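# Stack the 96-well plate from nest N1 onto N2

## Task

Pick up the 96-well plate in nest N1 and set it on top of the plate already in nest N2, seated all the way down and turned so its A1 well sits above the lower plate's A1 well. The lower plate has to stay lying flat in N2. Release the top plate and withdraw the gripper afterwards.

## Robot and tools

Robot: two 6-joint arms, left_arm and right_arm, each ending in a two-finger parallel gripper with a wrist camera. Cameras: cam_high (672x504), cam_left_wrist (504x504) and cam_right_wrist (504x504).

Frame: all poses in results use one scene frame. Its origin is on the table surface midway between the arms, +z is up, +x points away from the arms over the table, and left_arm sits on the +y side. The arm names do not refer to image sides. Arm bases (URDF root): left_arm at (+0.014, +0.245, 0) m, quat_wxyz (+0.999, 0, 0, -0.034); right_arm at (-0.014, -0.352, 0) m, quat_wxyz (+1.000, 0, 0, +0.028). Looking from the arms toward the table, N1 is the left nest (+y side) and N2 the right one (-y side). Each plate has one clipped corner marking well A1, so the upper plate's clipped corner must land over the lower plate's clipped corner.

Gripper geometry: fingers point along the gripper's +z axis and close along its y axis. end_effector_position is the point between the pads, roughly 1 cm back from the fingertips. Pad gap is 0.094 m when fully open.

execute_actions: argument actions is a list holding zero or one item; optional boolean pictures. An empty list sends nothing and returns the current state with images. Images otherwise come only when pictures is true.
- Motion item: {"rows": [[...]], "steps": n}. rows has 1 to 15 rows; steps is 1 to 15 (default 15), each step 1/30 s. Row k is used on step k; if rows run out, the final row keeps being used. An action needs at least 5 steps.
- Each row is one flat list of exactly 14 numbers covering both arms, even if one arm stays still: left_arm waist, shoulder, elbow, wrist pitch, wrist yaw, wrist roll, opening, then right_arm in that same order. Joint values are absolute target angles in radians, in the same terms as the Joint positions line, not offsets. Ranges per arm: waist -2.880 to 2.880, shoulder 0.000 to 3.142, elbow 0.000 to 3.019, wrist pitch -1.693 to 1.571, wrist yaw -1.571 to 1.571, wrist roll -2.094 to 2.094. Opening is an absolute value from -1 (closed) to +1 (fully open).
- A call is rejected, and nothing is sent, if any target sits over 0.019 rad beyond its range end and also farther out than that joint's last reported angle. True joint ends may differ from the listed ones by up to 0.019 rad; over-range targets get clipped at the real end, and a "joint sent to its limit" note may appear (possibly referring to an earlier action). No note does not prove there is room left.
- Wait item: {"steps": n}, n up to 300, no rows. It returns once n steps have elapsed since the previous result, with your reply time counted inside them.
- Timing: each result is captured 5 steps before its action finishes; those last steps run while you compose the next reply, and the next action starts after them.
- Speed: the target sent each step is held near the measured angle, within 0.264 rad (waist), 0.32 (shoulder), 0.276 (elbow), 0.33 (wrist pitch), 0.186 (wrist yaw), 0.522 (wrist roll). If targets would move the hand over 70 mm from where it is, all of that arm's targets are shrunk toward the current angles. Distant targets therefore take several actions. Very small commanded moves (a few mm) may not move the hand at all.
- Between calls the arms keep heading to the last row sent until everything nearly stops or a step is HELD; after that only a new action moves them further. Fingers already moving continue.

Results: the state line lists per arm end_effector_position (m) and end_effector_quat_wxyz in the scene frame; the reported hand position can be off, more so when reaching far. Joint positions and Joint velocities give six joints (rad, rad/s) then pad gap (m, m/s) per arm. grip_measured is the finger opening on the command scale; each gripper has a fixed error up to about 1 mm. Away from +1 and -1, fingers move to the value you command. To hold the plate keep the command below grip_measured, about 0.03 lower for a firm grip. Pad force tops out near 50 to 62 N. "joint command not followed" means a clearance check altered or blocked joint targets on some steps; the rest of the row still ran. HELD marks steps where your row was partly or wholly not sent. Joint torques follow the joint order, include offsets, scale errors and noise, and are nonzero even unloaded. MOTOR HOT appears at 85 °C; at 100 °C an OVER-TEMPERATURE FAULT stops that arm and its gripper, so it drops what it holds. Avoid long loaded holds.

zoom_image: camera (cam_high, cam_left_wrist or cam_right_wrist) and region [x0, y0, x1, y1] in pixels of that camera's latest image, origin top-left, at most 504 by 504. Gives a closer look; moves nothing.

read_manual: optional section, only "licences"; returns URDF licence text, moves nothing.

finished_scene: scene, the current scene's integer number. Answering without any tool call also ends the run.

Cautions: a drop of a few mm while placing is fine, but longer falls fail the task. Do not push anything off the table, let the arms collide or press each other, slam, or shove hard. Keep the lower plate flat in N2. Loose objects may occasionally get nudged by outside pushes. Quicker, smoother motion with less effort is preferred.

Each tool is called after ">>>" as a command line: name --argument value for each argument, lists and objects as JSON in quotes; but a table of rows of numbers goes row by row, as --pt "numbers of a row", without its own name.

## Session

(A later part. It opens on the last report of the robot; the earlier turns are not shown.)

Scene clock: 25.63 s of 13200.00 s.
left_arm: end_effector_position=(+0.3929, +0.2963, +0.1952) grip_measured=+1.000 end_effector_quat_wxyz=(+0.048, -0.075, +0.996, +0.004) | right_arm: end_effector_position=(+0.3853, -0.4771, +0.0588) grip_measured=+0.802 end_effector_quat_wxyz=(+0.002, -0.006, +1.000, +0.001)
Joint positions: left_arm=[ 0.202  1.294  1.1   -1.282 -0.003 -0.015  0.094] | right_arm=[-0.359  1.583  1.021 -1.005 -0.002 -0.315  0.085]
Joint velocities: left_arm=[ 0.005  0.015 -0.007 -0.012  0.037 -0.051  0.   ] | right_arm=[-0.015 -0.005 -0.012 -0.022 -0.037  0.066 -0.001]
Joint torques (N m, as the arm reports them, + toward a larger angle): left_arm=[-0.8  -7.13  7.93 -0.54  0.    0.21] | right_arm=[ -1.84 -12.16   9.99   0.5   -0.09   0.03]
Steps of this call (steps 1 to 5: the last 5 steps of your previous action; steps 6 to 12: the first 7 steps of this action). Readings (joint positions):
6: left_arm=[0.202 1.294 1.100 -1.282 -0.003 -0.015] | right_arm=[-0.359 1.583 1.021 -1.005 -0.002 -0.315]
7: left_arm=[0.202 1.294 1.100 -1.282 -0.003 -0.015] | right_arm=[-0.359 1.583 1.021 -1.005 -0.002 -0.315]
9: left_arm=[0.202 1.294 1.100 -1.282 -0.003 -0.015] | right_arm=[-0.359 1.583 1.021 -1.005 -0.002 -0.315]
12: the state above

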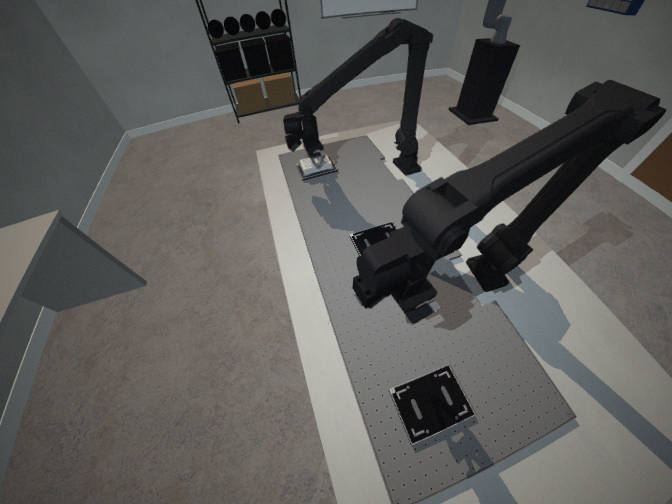

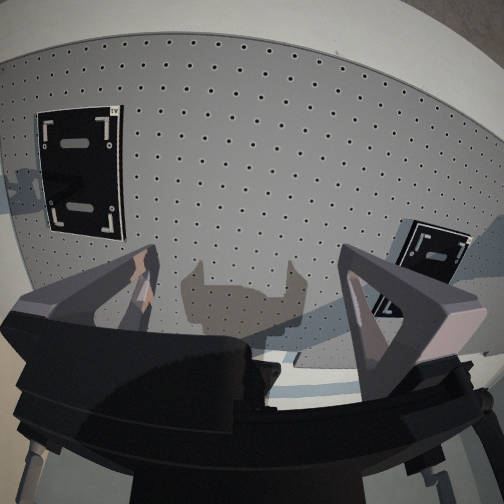

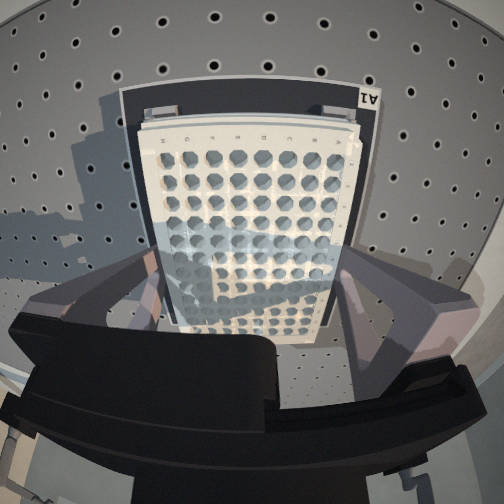

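>>> execute_actions --actions '[{"rows":[[0.2,1.3,1.1,-1.3,0,0,1,-0.359,1.585,1.04,-1.003,-0.022,-0.314,0.8]],"steps":12}]'

>>> execute_actions --actions '[{"rows":[[0.2,1.3,1.1,-1.3,0,0,1,-0.359,1.585,1.04,-1.003,0.005,-0.314,0.8],[0.2,1.3,1.1,-1.3,0,0,1,-0.359,1.585,1.04,-1.003,0.005,-0.314,0.8],[0.2,1.3,1.1,-1.3,0,0,1,-0.359,1.585,1.04,-1.003,0.01,-0.314,0.8],[0.2,1.3,1.1,-1.3,0,0,1,-0.359,1.585,1.04,-1.003,0.018,-0.314,0.8]]}]' --pictures true

>>> zoom_image --camera "cam_right_wrist" --region '[125,90,375,340]'

Scene clock: 26.17 s of 13200.00 s.
left_arm: end_effector_position=(+0.3929, +0.2963, +0.1952) grip_measured=+1.000 end_effector_quat_wxyz=(+0.048, -0.075, +0.996, +0.004) | right_arm: end_effector_position=(+0.3854, -0.4767, +0.0588) grip_measured=+0.802 end_effector_quat_wxyz=(+0.003, -0.006, +1.000, +0.003)
Joint positions: left_arm=[ 0.202  1.294  1.1   -1.282 -0.003 -0.015  0.094] | right_arm=[-0.36   1.583  1.021 -1.005 -0.007 -0.315  0.085]
Joint velocities: left_arm=[-0.015 -0.005 -0.007 -0.002 -0.007 -0.066  0.   ] | right_arm=[-0.005 -0.005  0.002 -0.022 -0.037 -0.051 -0.001]
Joint torques (N m, as the arm reports them, + toward a larger angle): left_arm=[-0.69 -7.11  7.9  -0.56 -0.01  0.22] | right_arm=[ -2.37 -12.6   10.     0.56  -0.73   0.04]
Steps of this call (steps 1 to 5: the last 5 steps of your previous action; steps 6 to 9: the robot went on to your last target; steps 10 to 16: the first 7 steps of this action). Readings (joint positions):
10: left_arm=[0.202 1.294 1.100 -1.282 -0.003 -0.015] | right_arm=[-0.359 1.583 1.021 -1.005 -0.005 -0.315]
11: left_arm=[0.202 1.294 1.100 -1.282 -0.003 -0.015] | right_arm=[-0.360 1.583 1.021 -1.005 -0.006 -0.315]
13: left_arm=[0.202 1.294 1.100 -1.282 -0.003 -0.015] | right_arm=[-0.360 1.583 1.021 -1.005 -0.007 -0.315]
16: the state above

Scene clock: 26.67 s of 13200.00 s.
left_arm: end_effector_position=(+0.3929, +0.2963, +0.1952) grip_measured=+1.000 end_effector_quat_wxyz=(+0.048, -0.075, +0.996, +0.004) | right_arm: end_effector_position=(+0.3850, -0.4778, +0.0588) grip_measured=+0.802 end_effector_quat_wxyz=(+0.001, -0.007, +1.000, -0.005)
Joint positions: left_arm=[ 0.202  1.294  1.1   -1.282 -0.003 -0.015  0.094] | right_arm=[-0.356  1.583  1.021 -1.005  0.008 -0.315  0.085]
Joint velocities: left_arm=[-0.015 -0.005 -0.002 -0.007 -0.051 -0.081  0.   ] | right_arm=[ 0.005  0.005 -0.012 -0.002 -0.022 -0.037 -0.   ]
Joint torques (N m, as the arm reports them, + toward a larger angle): left_arm=[-0.79 -7.13  7.94 -0.54  0.    0.21] | right_arm=[ -2.48 -13.15  10.06   0.56   0.39   0.04]
Steps of this call (steps 1 to 5: the last 5 steps of your previous action; steps 6 to 15: the first 10 steps of this action). Readings (joint positions):
6: left_arm=[0.202 1.294 1.100 -1.282 -0.003 -0.015] | right_arm=[-0.360 1.583 1.021 -1.005 -0.003 -0.315]
7: left_arm=[0.202 1.294 1.100 -1.282 -0.003 -0.015] | right_arm=[-0.359 1.583 1.021 -1.005 -0.002 -0.315]
9: left_arm=[0.202 1.294 1.100 -1.282 -0.003 -0.015] | right_arm=[-0.358 1.583 1.021 -1.005 0.003 -0.315]
13: left_arm=[0.202 1.294 1.100 -1.282 -0.003 -0.015] | right_arm=[-0.356 1.583 1.021 -1.005 0.008 -0.315]
15: the state above

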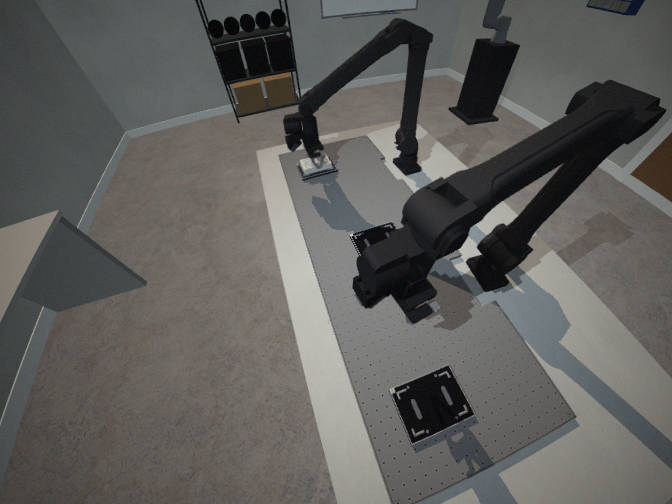

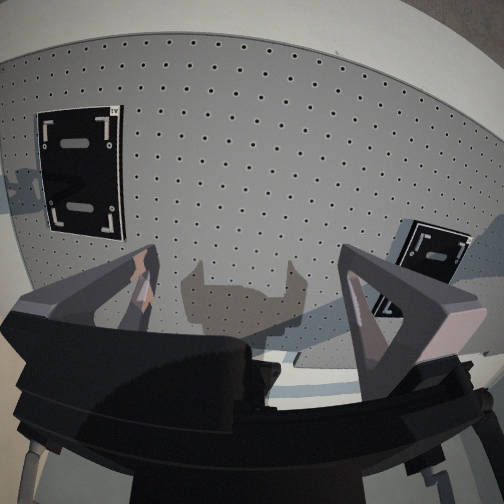

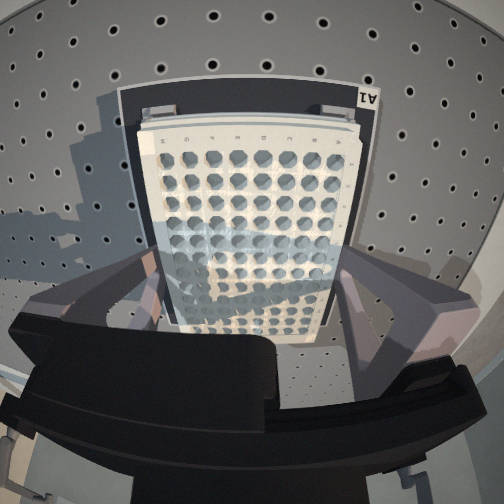

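Region (125, 90, 375, 340) of cam_right_wrist's 504x504 image, scaled by 2.016, with more detail than that image has.

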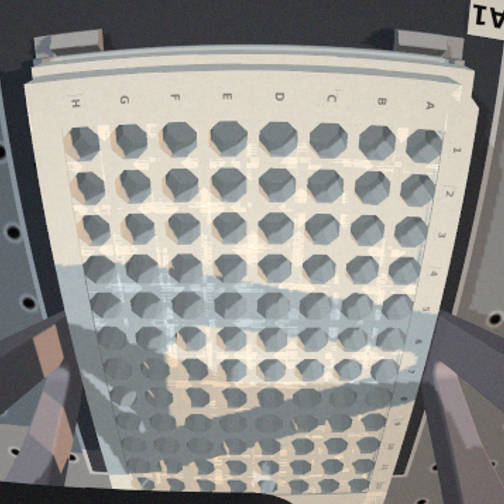

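>>> execute_actions --actions '[{"rows":[[0.2,1.3,1.1,-1.3,0,0,1,-0.366,1.585,1.04,-1.003,-0.004,-0.314,0.87]],"steps":8}]'

>>> execute_actions --actions '[{"rows":[[0.2,1.3,1.1,-1.3,0,0,1,-0.359,1.585,1.04,-1.003,-0.002,-0.314,0.72]],"steps":8}]'

>>> execute_actions --actions '[{"rows":[[0.2,1.3,1.1,-1.3,0,0,1,-0.359,1.6,1.04,-0.975,-0.002,-0.314,0.72]],"steps":10}]'

>>> execute_actions --actions '[{"rows":[[0.2,1.3,1.1,-1.3,0,0,1,-0.359,1.6,1.04,-1.035,-0.002,-0.314,0.72]],"steps":12}]'

Scene clock: 26.97 s of 13200.00 s.
left_arm: end_effector_position=(+0.3929, +0.2963, +0.1952) grip_measured=+1.000 end_effector_quat_wxyz=(+0.048, -0.075, +0.996, +0.004) | right_arm: end_effector_position=(+0.3853, -0.4769, +0.0588) grip_measured=+0.866 end_effector_quat_wxyz=(+0.002, -0.007, +1.000, -0.001)
Joint positions: left_arm=[ 0.202  1.294  1.1   -1.282 -0.003 -0.015  0.094] | right_arm=[-0.357  1.583  1.021 -1.005 -0.    -0.315  0.088]
Joint velocities: left_arm=[-0.005 -0.005  0.002  0.017  0.022 -0.037  0.   ] | right_arm=[-0.005 -0.005  0.002 -0.007  0.022  0.037  0.003]
Joint torques (N m, as the arm reports them, + toward a larger angle): left_arm=[-0.78 -7.15  7.9  -0.55  0.    0.22] | right_arm=[ -2.89 -12.19  10.03   0.53  -0.17   0.06]
Steps of this call (steps 1 to 5: the last 5 steps of your previous action; step 6: the robot went on to your last target; steps 7 to 9: the first 3 steps of this action). Readings (joint positions):
7: left_arm=[0.202 1.294 1.100 -1.282 -0.003 -0.015] | right_arm=[-0.356 1.583 1.021 -1.005 0.004 -0.315]
8: left_arm=[0.202 1.294 1.100 -1.282 -0.003 -0.015] | right_arm=[-0.357 1.583 1.021 -1.005 0.001 -0.315]
9: the state above

Scene clock: 27.23 s of 13200.00 s.
left_arm: end_effector_position=(+0.3929, +0.2963, +0.1952) grip_measured=+1.000 end_effector_quat_wxyz=(+0.048, -0.075, +0.996, +0.004) | right_arm: end_effector_position=(+0.3853, -0.4771, +0.0588) grip_measured=+0.747 end_effector_quat_wxyz=(+0.002, -0.006, +1.000, -0.000)
Joint positions: left_arm=[ 0.202  1.294  1.1   -1.282 -0.003 -0.015  0.094] | right_arm=[-0.358  1.583  1.021 -1.005 -0.001 -0.315  0.082]
Joint velocities: left_arm=[ 0.005  0.005 -0.007  0.007 -0.037 -0.007  0.   ] | right_arm=[-0.015 -0.015 -0.017 -0.012 -0.051 -0.037  0.   ]
Joint torques (N m, as the arm reports them, + toward a larger angle): left_arm=[-0.85 -7.17  7.91 -0.55  0.    0.22] | right_arm=[ -2.2  -12.94   9.93   0.53  -0.11   0.04]
Steps of this call (steps 1 to 5: the last 5 steps of your previous action; steps 6 to 8: the first 3 steps of this action). Readings (joint positions):
6: left_arm=[0.202 1.294 1.100 -1.282 -0.003 -0.015] | right_arm=[-0.358 1.583 1.021 -1.005 -0.001 -0.315]
7: left_arm=[0.202 1.294 1.100 -1.282 -0.003 -0.015] | right_arm=[-0.358 1.583 1.021 -1.005 -0.001 -0.315]
8: the state above

Scene clock: 27.57 s of 13200.00 s.
left_arm: end_effector_position=(+0.3929, +0.2963, +0.1952) grip_measured=+1.000 end_effector_quat_wxyz=(+0.048, -0.075, +0.996, +0.004) | right_arm: end_effector_position=(+0.3863, -0.4774, +0.0588) grip_measured=+0.747 end_effector_quat_wxyz=(+0.004, -0.006, +1.000, -0.001)
Joint positions: left_arm=[ 0.202  1.294  1.1   -1.282 -0.003 -0.015  0.094] | right_arm=[-0.358  1.583  1.021 -1.    -0.001 -0.315  0.082]
Joint velocities: left_arm=[-0.005 -0.005 -0.007 -0.002 -0.022 -0.037  0.   ] | right_arm=[-0.015 -0.015 -0.002  0.012  0.037  0.022  0.001]
Joint torques (N m, as the arm reports them, + toward a larger angle): left_arm=[-0.82 -7.13  7.91 -0.55  0.    0.22] | right_arm=[ -1.94 -11.06   9.94   1.52  -0.1    0.04]
Steps of this call (steps 1 to 5: the last 5 steps of your previous action; steps 6 to 10: the first 5 steps of this action). Readings (joint positions):
6: left_arm=[0.202 1.294 1.100 -1.282 -0.003 -0.015] | right_arm=[-0.358 1.583 1.021 -1.002 -0.001 -0.315]
7: left_arm=[0.202 1.294 1.100 -1.282 -0.003 -0.015] | right_arm=[-0.358 1.583 1.021 -1.001 -0.001 -0.315]
9: left_arm=[0.202 1.294 1.100 -1.282 -0.003 -0.015] | right_arm=[-0.358 1.583 1.021 -1.000 -0.001 -0.315]
10: the state above

Scene clock: 27.97 s of 13200.00 s.
left_arm: end_effector_position=(+0.3929, +0.2963, +0.1952) grip_measured=+1.000 end_effector_quat_wxyz=(+0.048, -0.075, +0.996, +0.004) | right_arm: end_effector_position=(+0.3833, -0.4764, +0.0590) grip_measured=+0.747 end_effector_quat_wxyz=(-0.002, -0.006, +1.000, +0.001)
Joint positions: left_arm=[ 0.202  1.294  1.1   -1.282 -0.003 -0.015  0.094] | right_arm=[-0.358  1.583  1.021 -1.014 -0.001 -0.315  0.082]
Joint velocities: left_arm=[-0.005 -0.015 -0.002  0.002 -0.037  0.007  0.   ] | right_arm=[-0.015 -0.005  0.012 -0.012 -0.007 -0.022 -0.001]
Joint torques (N m, as the arm reports them, + toward a larger angle): left_arm=[-0.81 -7.17  7.91 -0.56  0.    0.21] | right_arm=[ -2.46 -11.12  10.01  -0.32  -0.09   0.02]
Steps of this call (steps 1 to 5: the last 5 steps of your previous action; steps 6 to 12: the first 7 steps of this action). Readings (joint positions):
6: left_arm=[0.202 1.294 1.100 -1.282 -0.003 -0.015] | right_arm=[-0.358 1.583 1.021 -1.006 -0.001 -0.315]
7: left_arm=[0.202 1.294 1.100 -1.282 -0.003 -0.015] | right_arm=[-0.358 1.583 1.021 -1.013 -0.001 -0.315]
9: left_arm=[0.202 1.294 1.100 -1.282 -0.003 -0.015] | right_arm=[-0.358 1.583 1.021 -1.014 -0.001 -0.315]
12: the state above

>>> execute_actions --actions '[{"rows":[[0.2,1.3,1.1,-1.3,0,0,1,-0.359,1.59,1.04,-0.975,-0.002,-0.314,0.72]],"steps":12}]'

>>> execute_actions --actions '[{"rows":[[0.2,1.3,1.1,-1.3,0,0,1,-0.359,1.585,1.04,-1,-0.002,-0.314,0.9]],"steps":12}]' --pictures true

>>> zoom_image --camera "cam_right_wrist" --region '[125,90,375,340]'

Scene clock: 28.40 s of 13200.00 s.
left_arm: end_effector_position=(+0.3929, +0.2963, +0.1952) grip_measured=+1.000 end_effector_quat_wxyz=(+0.048, -0.075, +0.996, +0.004) | right_arm: end_effector_position=(+0.3865, -0.4774, +0.0590) grip_measured=+0.747 end_effector_quat_wxyz=(+0.004, -0.006, +1.000, -0.001)
Joint positions: left_arm=[ 0.202  1.294  1.1   -1.282 -0.003 -0.015  0.094] | right_arm=[-0.358  1.583  1.021 -1.    -0.001 -0.315  0.082]
Joint velocities: left_arm=[-0.015 -0.005 -0.007 -0.002 -0.022  0.007  0.   ] | right_arm=[-0.005  0.005 -0.002 -0.012 -0.037  0.022 -0.   ]
Joint torques (N m, as the arm reports them, + toward a larger angle): left_arm=[-0.76 -7.2   7.91 -0.53  0.    0.21] | right_arm=[ -2.   -12.55   9.85   1.51  -0.06   0.04]
Steps of this call (steps 1 to 5: the last 5 steps of your previous action; step 6: the robot went on to your last target; steps 7 to 13: the first 7 steps of this action). Readings (joint positions):
7: left_arm=[0.202 1.294 1.100 -1.282 -0.003 -0.015] | right_arm=[-0.358 1.583 1.021 -1.007 -0.001 -0.315]
8: left_arm=[0.202 1.294 1.100 -1.282 -0.003 -0.015] | right_arm=[-0.358 1.583 1.021 -1.002 -0.001 -0.315]
10: left_arm=[0.202 1.294 1.100 -1.282 -0.003 -0.015] | right_arm=[-0.358 1.583 1.021 -1.000 -0.001 -0.315]
13: the state above

Scene clock: 28.80 s of 13200.00 s.
left_arm: end_effector_position=(+0.3929, +0.2963, +0.1952) grip_measured=+1.000 end_effector_quat_wxyz=(+0.048, -0.075, +0.996, +0.004) | right_arm: end_effector_position=(+0.3863, -0.4772, +0.0590) grip_measured=+0.898 end_effector_quat_wxyz=(+0.004, -0.006, +1.000, -0.000)
Joint positions: left_arm=[ 0.202  1.294  1.1   -1.282 -0.003 -0.015  0.094] | right_arm=[-0.358  1.583  1.021 -1.001 -0.002 -0.315  0.089]
Joint velocities: left_arm=[-0.005 -0.005 -0.007  0.012 -0.007 -0.037  0.   ] | right_arm=[-0.005 -0.015  0.007  0.002 -0.022  0.022 -0.   ]
Joint torques (N m, as the arm reports them, + toward a larger angle): left_arm=[-0.81 -7.18  7.91 -0.53  0.    0.22] | right_arm=[ -2.41 -12.49  10.11   0.58  -0.08   0.02]
Steps of this call (steps 1 to 5: the last 5 steps of your previous action; steps 6 to 12: the first 7 steps of this action). Readings (joint positions):
6: left_arm=[0.202 1.294 1.100 -1.282 -0.003 -0.015] | right_arm=[-0.358 1.583 1.021 -1.001 -0.002 -0.315]
7: left_arm=[0.202 1.294 1.100 -1.282 -0.003 -0.015] | right_arm=[-0.358 1.583 1.021 -1.001 -0.002 -0.315]
9: left_arm=[0.202 1.294 1.100 -1.282 -0.003 -0.015] | right_arm=[-0.358 1.583 1.021 -1.001 -0.002 -0.315]
12: the state above

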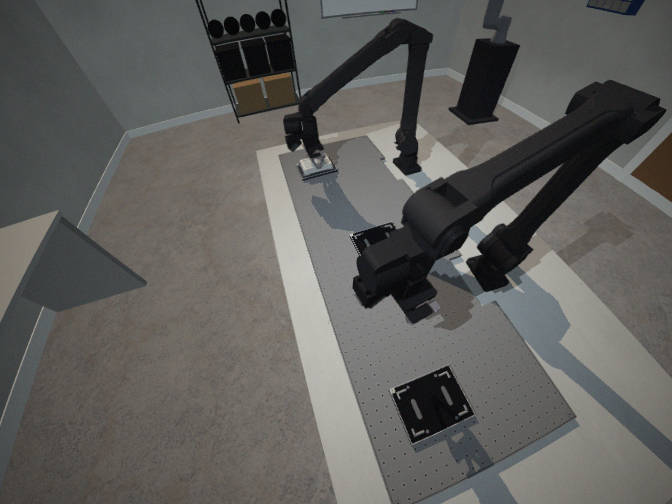

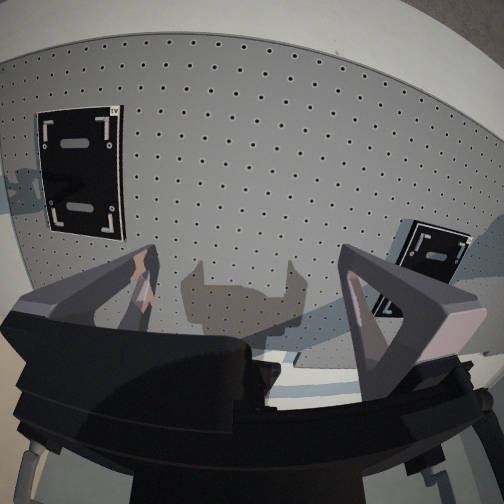

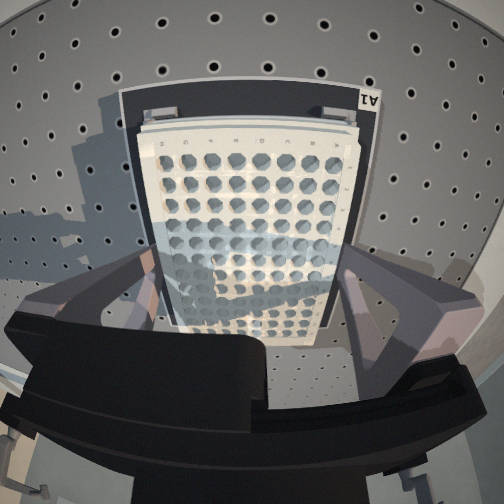

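Region (125, 90, 375, 340) of cam_right_wrist's 504x504 image, scaled by 2.016, with more detail than that image has.

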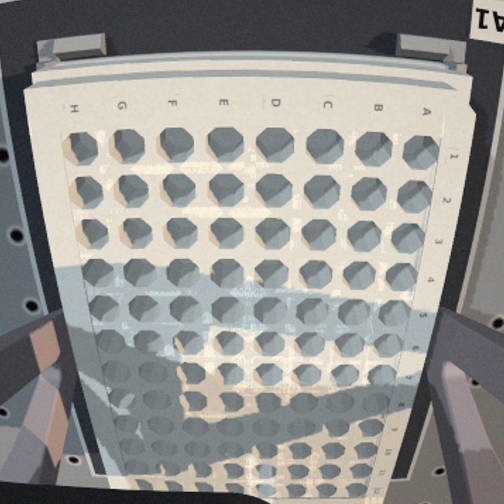

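>>> execute_actions --actions '[{"rows":[[0.2,1.3,1.1,-1.3,0,0,1,-0.359,1.5,1.04,-1.02,0,-0.314,1]],"steps":12}]'

>>> execute_actions --actions '[{"rows":[[0.2,1.3,1.1,-1.3,0,0,1,-0.1,1.5,1.04,-1.08,0,-1.6,1]]}]'

>>> execute_actions --actions '[{"steps":15}]' --pictures true

>>> zoom_image --camera "cam_right_wrist" --region '[130,210,370,370]'

Scene clock: 29.23 s of 13200.00 s.
left_arm: end_effector_position=(+0.3929, +0.2963, +0.1952) grip_measured=+1.000 end_effector_quat_wxyz=(+0.048, -0.075, +0.996, +0.004) | right_arm: end_effector_position=(+0.3872, -0.4775, +0.0832) grip_measured=+1.000 end_effector_quat_wxyz=(+0.028, -0.006, +1.000, -0.008)
Joint positions: left_arm=[ 0.202  1.294  1.1   -1.282 -0.003 -0.015  0.094] | right_arm=[-0.358  1.522  1.021 -1.011 -0.002 -0.315  0.094]
Joint velocities: left_arm=[-0.005 -0.005 -0.022  0.022 -0.022 -0.022  0.   ] | right_arm=[-0.005 -0.239 -0.022 -0.002  0.022 -0.081  0.   ]
Joint torques (N m, as the arm reports them, + toward a larger angle): left_arm=[-0.81 -7.13  7.92 -0.54  0.    0.21] | right_arm=[ -2.48 -13.09  10.37   0.38   0.03   0.01]
Steps of this call (steps 1 to 5: the last 5 steps of your previous action; step 6: the robot went on to your last target; steps 7 to 13: the first 7 steps of this action). Readings (joint positions):
7: left_arm=[0.202 1.294 1.100 -1.282 -0.003 -0.015] | right_arm=[-0.358 1.579 1.021 -1.003 -0.002 -0.315]
8: left_arm=[0.202 1.294 1.100 -1.282 -0.003 -0.015] | right_arm=[-0.358 1.573 1.021 -1.007 -0.002 -0.315]
10: left_arm=[0.202 1.294 1.100 -1.282 -0.003 -0.015] | right_arm=[-0.358 1.553 1.021 -1.010 -0.002 -0.315]
13: the state above

Scene clock: 29.73 s of 13200.00 s.
left_arm: end_effector_position=(+0.3929, +0.2963, +0.1952) grip_measured=+1.000 end_effector_quat_wxyz=(+0.048, -0.075, +0.996, +0.004) | right_arm: end_effector_position=(+0.3923, -0.3495, +0.0870) grip_measured=+1.000 end_effector_quat_wxyz=(+0.005, -0.562, +0.827, -0.001)
Joint positions: left_arm=[ 0.202  1.294  1.1   -1.282 -0.003 -0.015  0.094] | right_arm=[-0.049  1.511  1.021 -1.07  -0.004 -1.186  0.094]
Joint velocities: left_arm=[-0.005 -0.015  0.007 -0.002 -0.007 -0.037  0.   ] | right_arm=[ 0.024 -0.015 -0.002 -0.042 -0.037 -2.762  0.   ]
Joint torques (N m, as the arm reports them, + toward a larger angle): left_arm=[-0.78 -7.19  7.91 -0.55  0.    0.21] | right_arm=[ -6.33 -13.1   10.16   0.13   0.09   0.01]
Steps of this call (steps 1 to 5: the last 5 steps of your previous action; steps 6 to 15: the first 10 steps of this action). Readings (joint positions):
6: left_arm=[0.202 1.294 1.100 -1.282 -0.003 -0.015] | right_arm=[-0.347 1.511 1.021 -1.019 0.004 -0.367]
7: left_arm=[0.202 1.294 1.100 -1.282 -0.003 -0.015] | right_arm=[-0.324 1.511 1.021 -1.030 0.006 -0.433]
9: left_arm=[0.202 1.294 1.100 -1.282 -0.003 -0.015] | right_arm=[-0.242 1.511 1.021 -1.049 0.006 -0.591]
13: left_arm=[0.202 1.294 1.100 -1.282 -0.003 -0.015] | right_arm=[-0.074 1.511 1.021 -1.067 -0.002 -0.987]
15: the state above

Scene clock: 30.23 s of 13200.00 s.
left_arm: end_effector_position=(+0.3929, +0.2963, +0.1952) grip_measured=+1.000 end_effector_quat_wxyz=(+0.048, -0.075, +0.996, +0.004) | right_arm: end_effector_position=(+0.3914, -0.3716, +0.0870) grip_measured=+1.000 end_effector_quat_wxyz=(+0.004, -0.692, +0.722, -0.003)
Joint positions: left_arm=[ 0.202  1.294  1.1   -1.282 -0.003 -0.015  0.094] | right_arm=[-0.103  1.511  1.021 -1.072 -0.002 -1.575  0.094]
Joint velocities: left_arm=[ 0.005 -0.015 -0.002  0.017  0.007 -0.066  0.   ] | right_arm=[-0.005 -0.005  0.002 -0.007  0.007 -0.168  0.   ]
Joint torques (N m, as the arm reports them, + toward a larger angle): left_arm=[-0.79 -7.2   7.91 -0.54  0.    0.21] | right_arm=[ -2.38 -12.72  10.4    0.21  -0.05  -0.08]
Kept back: nothing.
Steps of this call (steps 1 to 5: the last 5 steps of your previous action; steps 6 to 15: the robot went on to your last target). Readings (joint positions):
1: left_arm=[0.202 1.294 1.100 -1.282 -0.003 -0.015] | right_arm=[-0.051 1.511 1.021 -1.071 -0.004 -1.267]
2: left_arm=[0.202 1.294 1.100 -1.282 -0.003 -0.015] | right_arm=[-0.058 1.511 1.021 -1.072 -0.004 -1.332]
4: left_arm=[0.202 1.294 1.100 -1.282 -0.003 -0.015] | right_arm=[-0.078 1.511 1.021 -1.072 -0.003 -1.425]
8: left_arm=[0.202 1.294 1.100 -1.282 -0.003 -0.015] | right_arm=[-0.102 1.511 1.021 -1.072 -0.002 -1.522]
15: the state above

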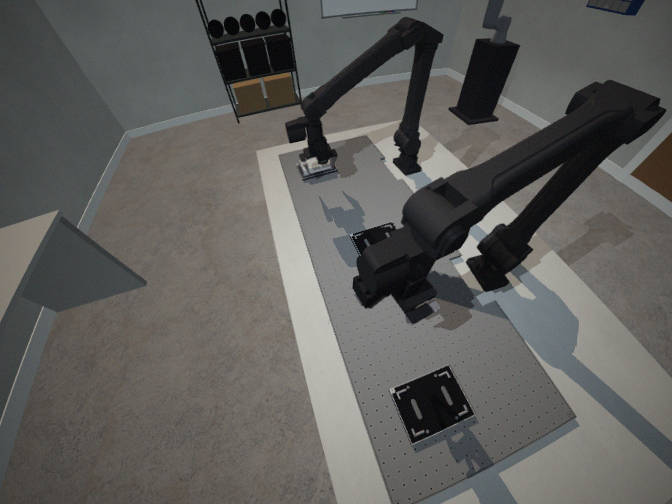

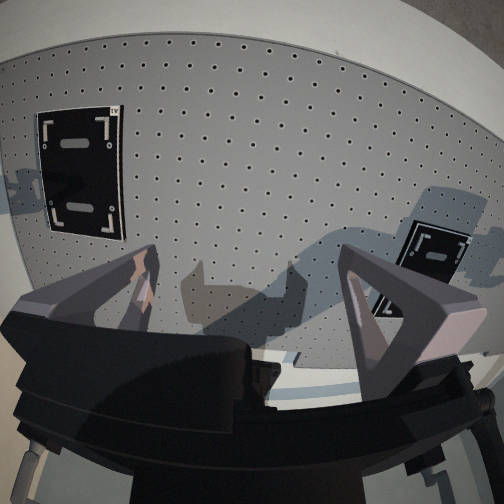

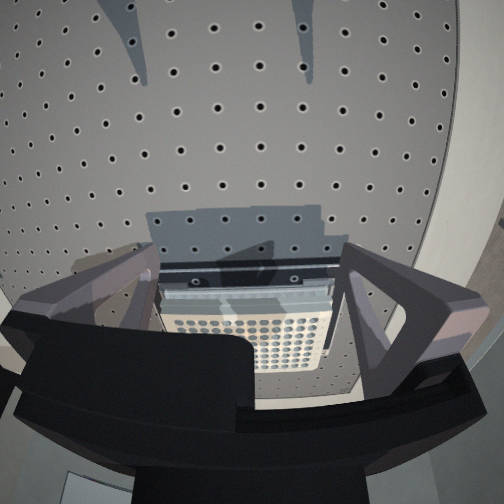

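Region (130, 210, 370, 370) of cam_right_wrist's 504x504 image, scaled by 2.100, with more detail than that image has.

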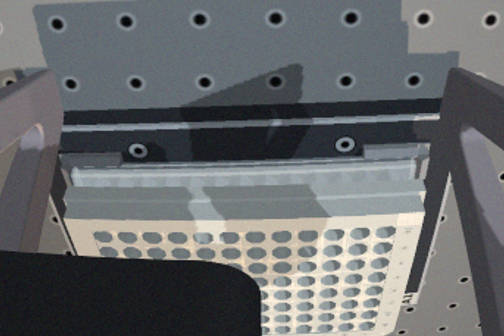

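>>> execute_actions --actions '[{"rows":[[0.2,1.3,1.1,-1.3,0,0,1,-0.58,1.55,1.2,-1.2,0,1.05,1]]}]'

>>> execute_actions --actions '[{"steps":35}]' --pictures true

>>> zoom_image --camera "cam_right_wrist" --region '[140,190,360,350]'

Scene clock: 30.70 s of 13200.00 s.
left_arm: end_effector_position=(+0.3929, +0.2963, +0.1952) grip_measured=+1.000 end_effector_quat_wxyz=(+0.048, -0.075, +0.996, +0.004) | right_arm: end_effector_position=(+0.3738, -0.5393, +0.1239) grip_measured=+1.000 end_effector_quat_wxyz=(+0.006, -0.254, +0.967, -0.003)
Joint positions: left_arm=[ 0.202  1.294  1.1   -1.282 -0.003 -0.015  0.094] | right_arm=[-0.506  1.526  1.145 -1.176 -0.004 -0.962  0.094]
Joint velocities: left_arm=[ 0.005 -0.015 -0.007 -0.027 -0.007  0.066  0.   ] | right_arm=[-1.529  0.063  0.339 -0.178 -0.007  2.777  0.   ]
Joint torques (N m, as the arm reports them, + toward a larger angle): left_arm=[-0.88 -7.17  7.91 -0.56  0.    0.22] | right_arm=[ -1.15 -11.    12.32   0.09  -0.06   0.06]
Steps of this call (steps 1 to 4: the robot went on to your last target; steps 5 to 14: the first 10 steps of this action). Readings (joint positions):
5: left_arm=[0.202 1.294 1.100 -1.282 -0.003 -0.015] | right_arm=[-0.113 1.512 1.028 -1.087 -0.005 -1.538]
6: left_arm=[0.202 1.294 1.100 -1.282 -0.003 -0.015] | right_arm=[-0.133 1.516 1.040 -1.111 -0.006 -1.485]
8: left_arm=[0.202 1.294 1.100 -1.282 -0.003 -0.015] | right_arm=[-0.204 1.522 1.071 -1.140 -0.006 -1.375]
12: left_arm=[0.202 1.294 1.100 -1.282 -0.003 -0.015] | right_arm=[-0.400 1.524 1.123 -1.164 -0.006 -1.140]
14: the state above

Scene clock: 31.87 s of 13200.00 s.
left_arm: end_effector_position=(+0.3929, +0.2963, +0.1952) grip_measured=+1.000 end_effector_quat_wxyz=(+0.048, -0.075, +0.996, +0.004) | right_arm: end_effector_position=(+0.3640, -0.5687, +0.1301) grip_measured=+1.000 end_effector_quat_wxyz=(+0.008, +0.700, +0.714, +0.001)
Joint positions: left_arm=[ 0.202  1.294  1.1   -1.282 -0.003 -0.015  0.094] | right_arm=[-0.574  1.531  1.168 -1.191  0.002  1.033  0.094]
Joint velocities: left_arm=[-0.005  0.005  0.007 -0.012 -0.007 -0.081  0.   ] | right_arm=[-0.015 -0.015 -0.007  0.017  0.022  0.022  0.   ]
Joint torques (N m, as the arm reports them, + toward a larger angle): left_arm=[-0.82 -7.15  7.9  -0.54  0.    0.22] | right_arm=[ -3.2  -10.96  12.04   0.14   0.01   0.1 ]
Kept back: nothing.
Steps of this call (steps 1 to 5: the last 5 steps of your previous action; steps 6 to 35: the robot went on to your last target). Readings (joint positions):
1: left_arm=[0.202 1.294 1.100 -1.282 -0.003 -0.015] | right_arm=[-0.553 1.528 1.155 -1.181 -0.001 -0.862]
2: left_arm=[0.202 1.294 1.100 -1.282 -0.003 -0.015] | right_arm=[-0.591 1.529 1.163 -1.183 0.002 -0.762]
4: left_arm=[0.202 1.294 1.100 -1.282 -0.003 -0.015] | right_arm=[-0.633 1.530 1.168 -1.185 0.004 -0.562]
8: left_arm=[0.202 1.294 1.100 -1.282 -0.003 -0.015] | right_arm=[-0.614 1.531 1.168 -1.191 0.004 -0.163]
35: the state above

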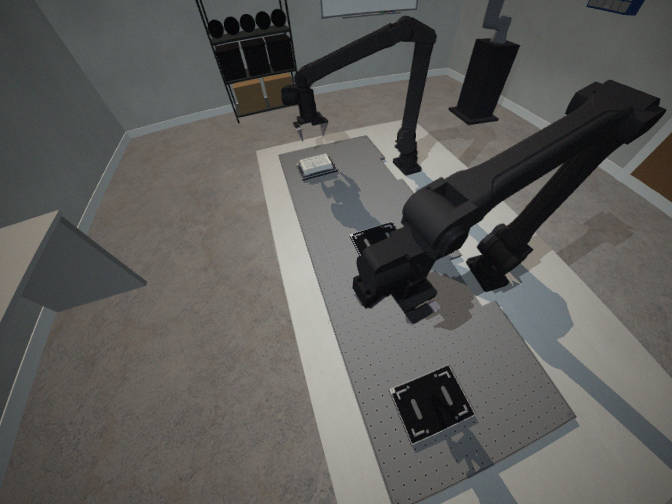

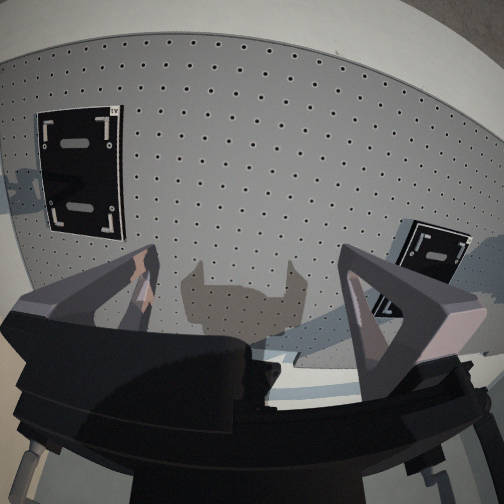

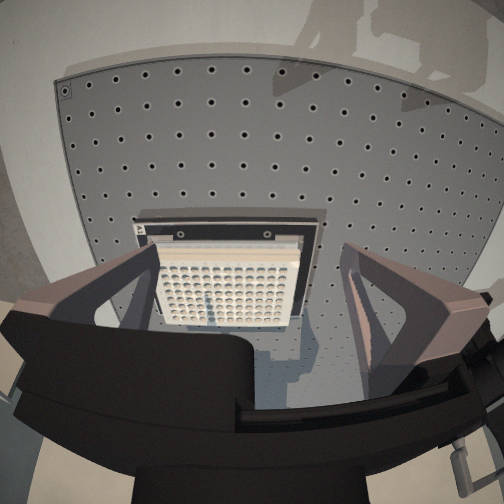

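Region (140, 190, 360, 350) of cam_right_wrist's 504x504 image, scaled by 2.291, with more detail than that image has; it fills the top 367 rows of this view, and the rest is white.

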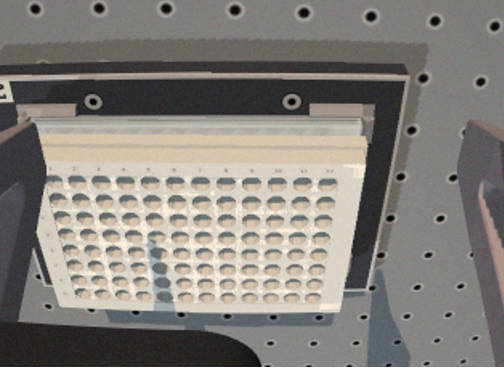

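>>> execute_actions --actions '[{"rows":[[0.2,1.3,1.1,-1.3,0,0,1,-0.58,1.2,1.1,-1.4,0,1.05,1]]}]'

>>> finished_scene --scene 1

Scene clock: 32.50 s of 13200.00 s.
left_arm: end_effector_position=(+0.3929, +0.2963, +0.1952) grip_measured=+1.000 end_effector_quat_wxyz=(+0.048, -0.075, +0.996, +0.004) | right_arm: end_effector_position=(+0.2837, -0.5229, +0.2259) grip_measured=+1.000 end_effector_quat_wxyz=(+0.043, +0.701, +0.711, +0.010)
Joint positions: left_arm=[ 0.202  1.294  1.1   -1.282 -0.003 -0.015  0.094] | right_arm=[-0.574  1.183  1.089 -1.389  0.002  1.039  0.094]
Joint velocities: left_arm=[-0.005 -0.005  0.007 -0.007  0.022 -0.007  0.   ] | right_arm=[-0.005 -0.786 -0.002 -0.125  0.022  0.007  0.   ]
Joint torques (N m, as the arm reports them, + toward a larger angle): left_arm=[-0.84 -7.15  7.91 -0.55  0.    0.22] | right_arm=[-2.77 -2.2  10.89  0.55  0.04  0.1 ]
Steps of this call (steps 1 to 9: the robot went on to your last target; steps 10 to 19: the first 10 steps of this action). Readings (joint positions):
10: left_arm=[0.202 1.294 1.100 -1.282 -0.003 -0.015] | right_arm=[-0.574 1.522 1.164 -1.206 0.002 1.038]
11: left_arm=[0.202 1.294 1.100 -1.282 -0.003 -0.015] | right_arm=[-0.574 1.502 1.149 -1.235 0.002 1.038]
13: left_arm=[0.202 1.294 1.100 -1.282 -0.003 -0.015] | right_arm=[-0.574 1.432 1.114 -1.293 0.002 1.038]
17: left_arm=[0.202 1.294 1.100 -1.282 -0.003 -0.015] | right_arm=[-0.574 1.252 1.088 -1.378 0.002 1.039]
19: the state above

The scene is finished: the task was done.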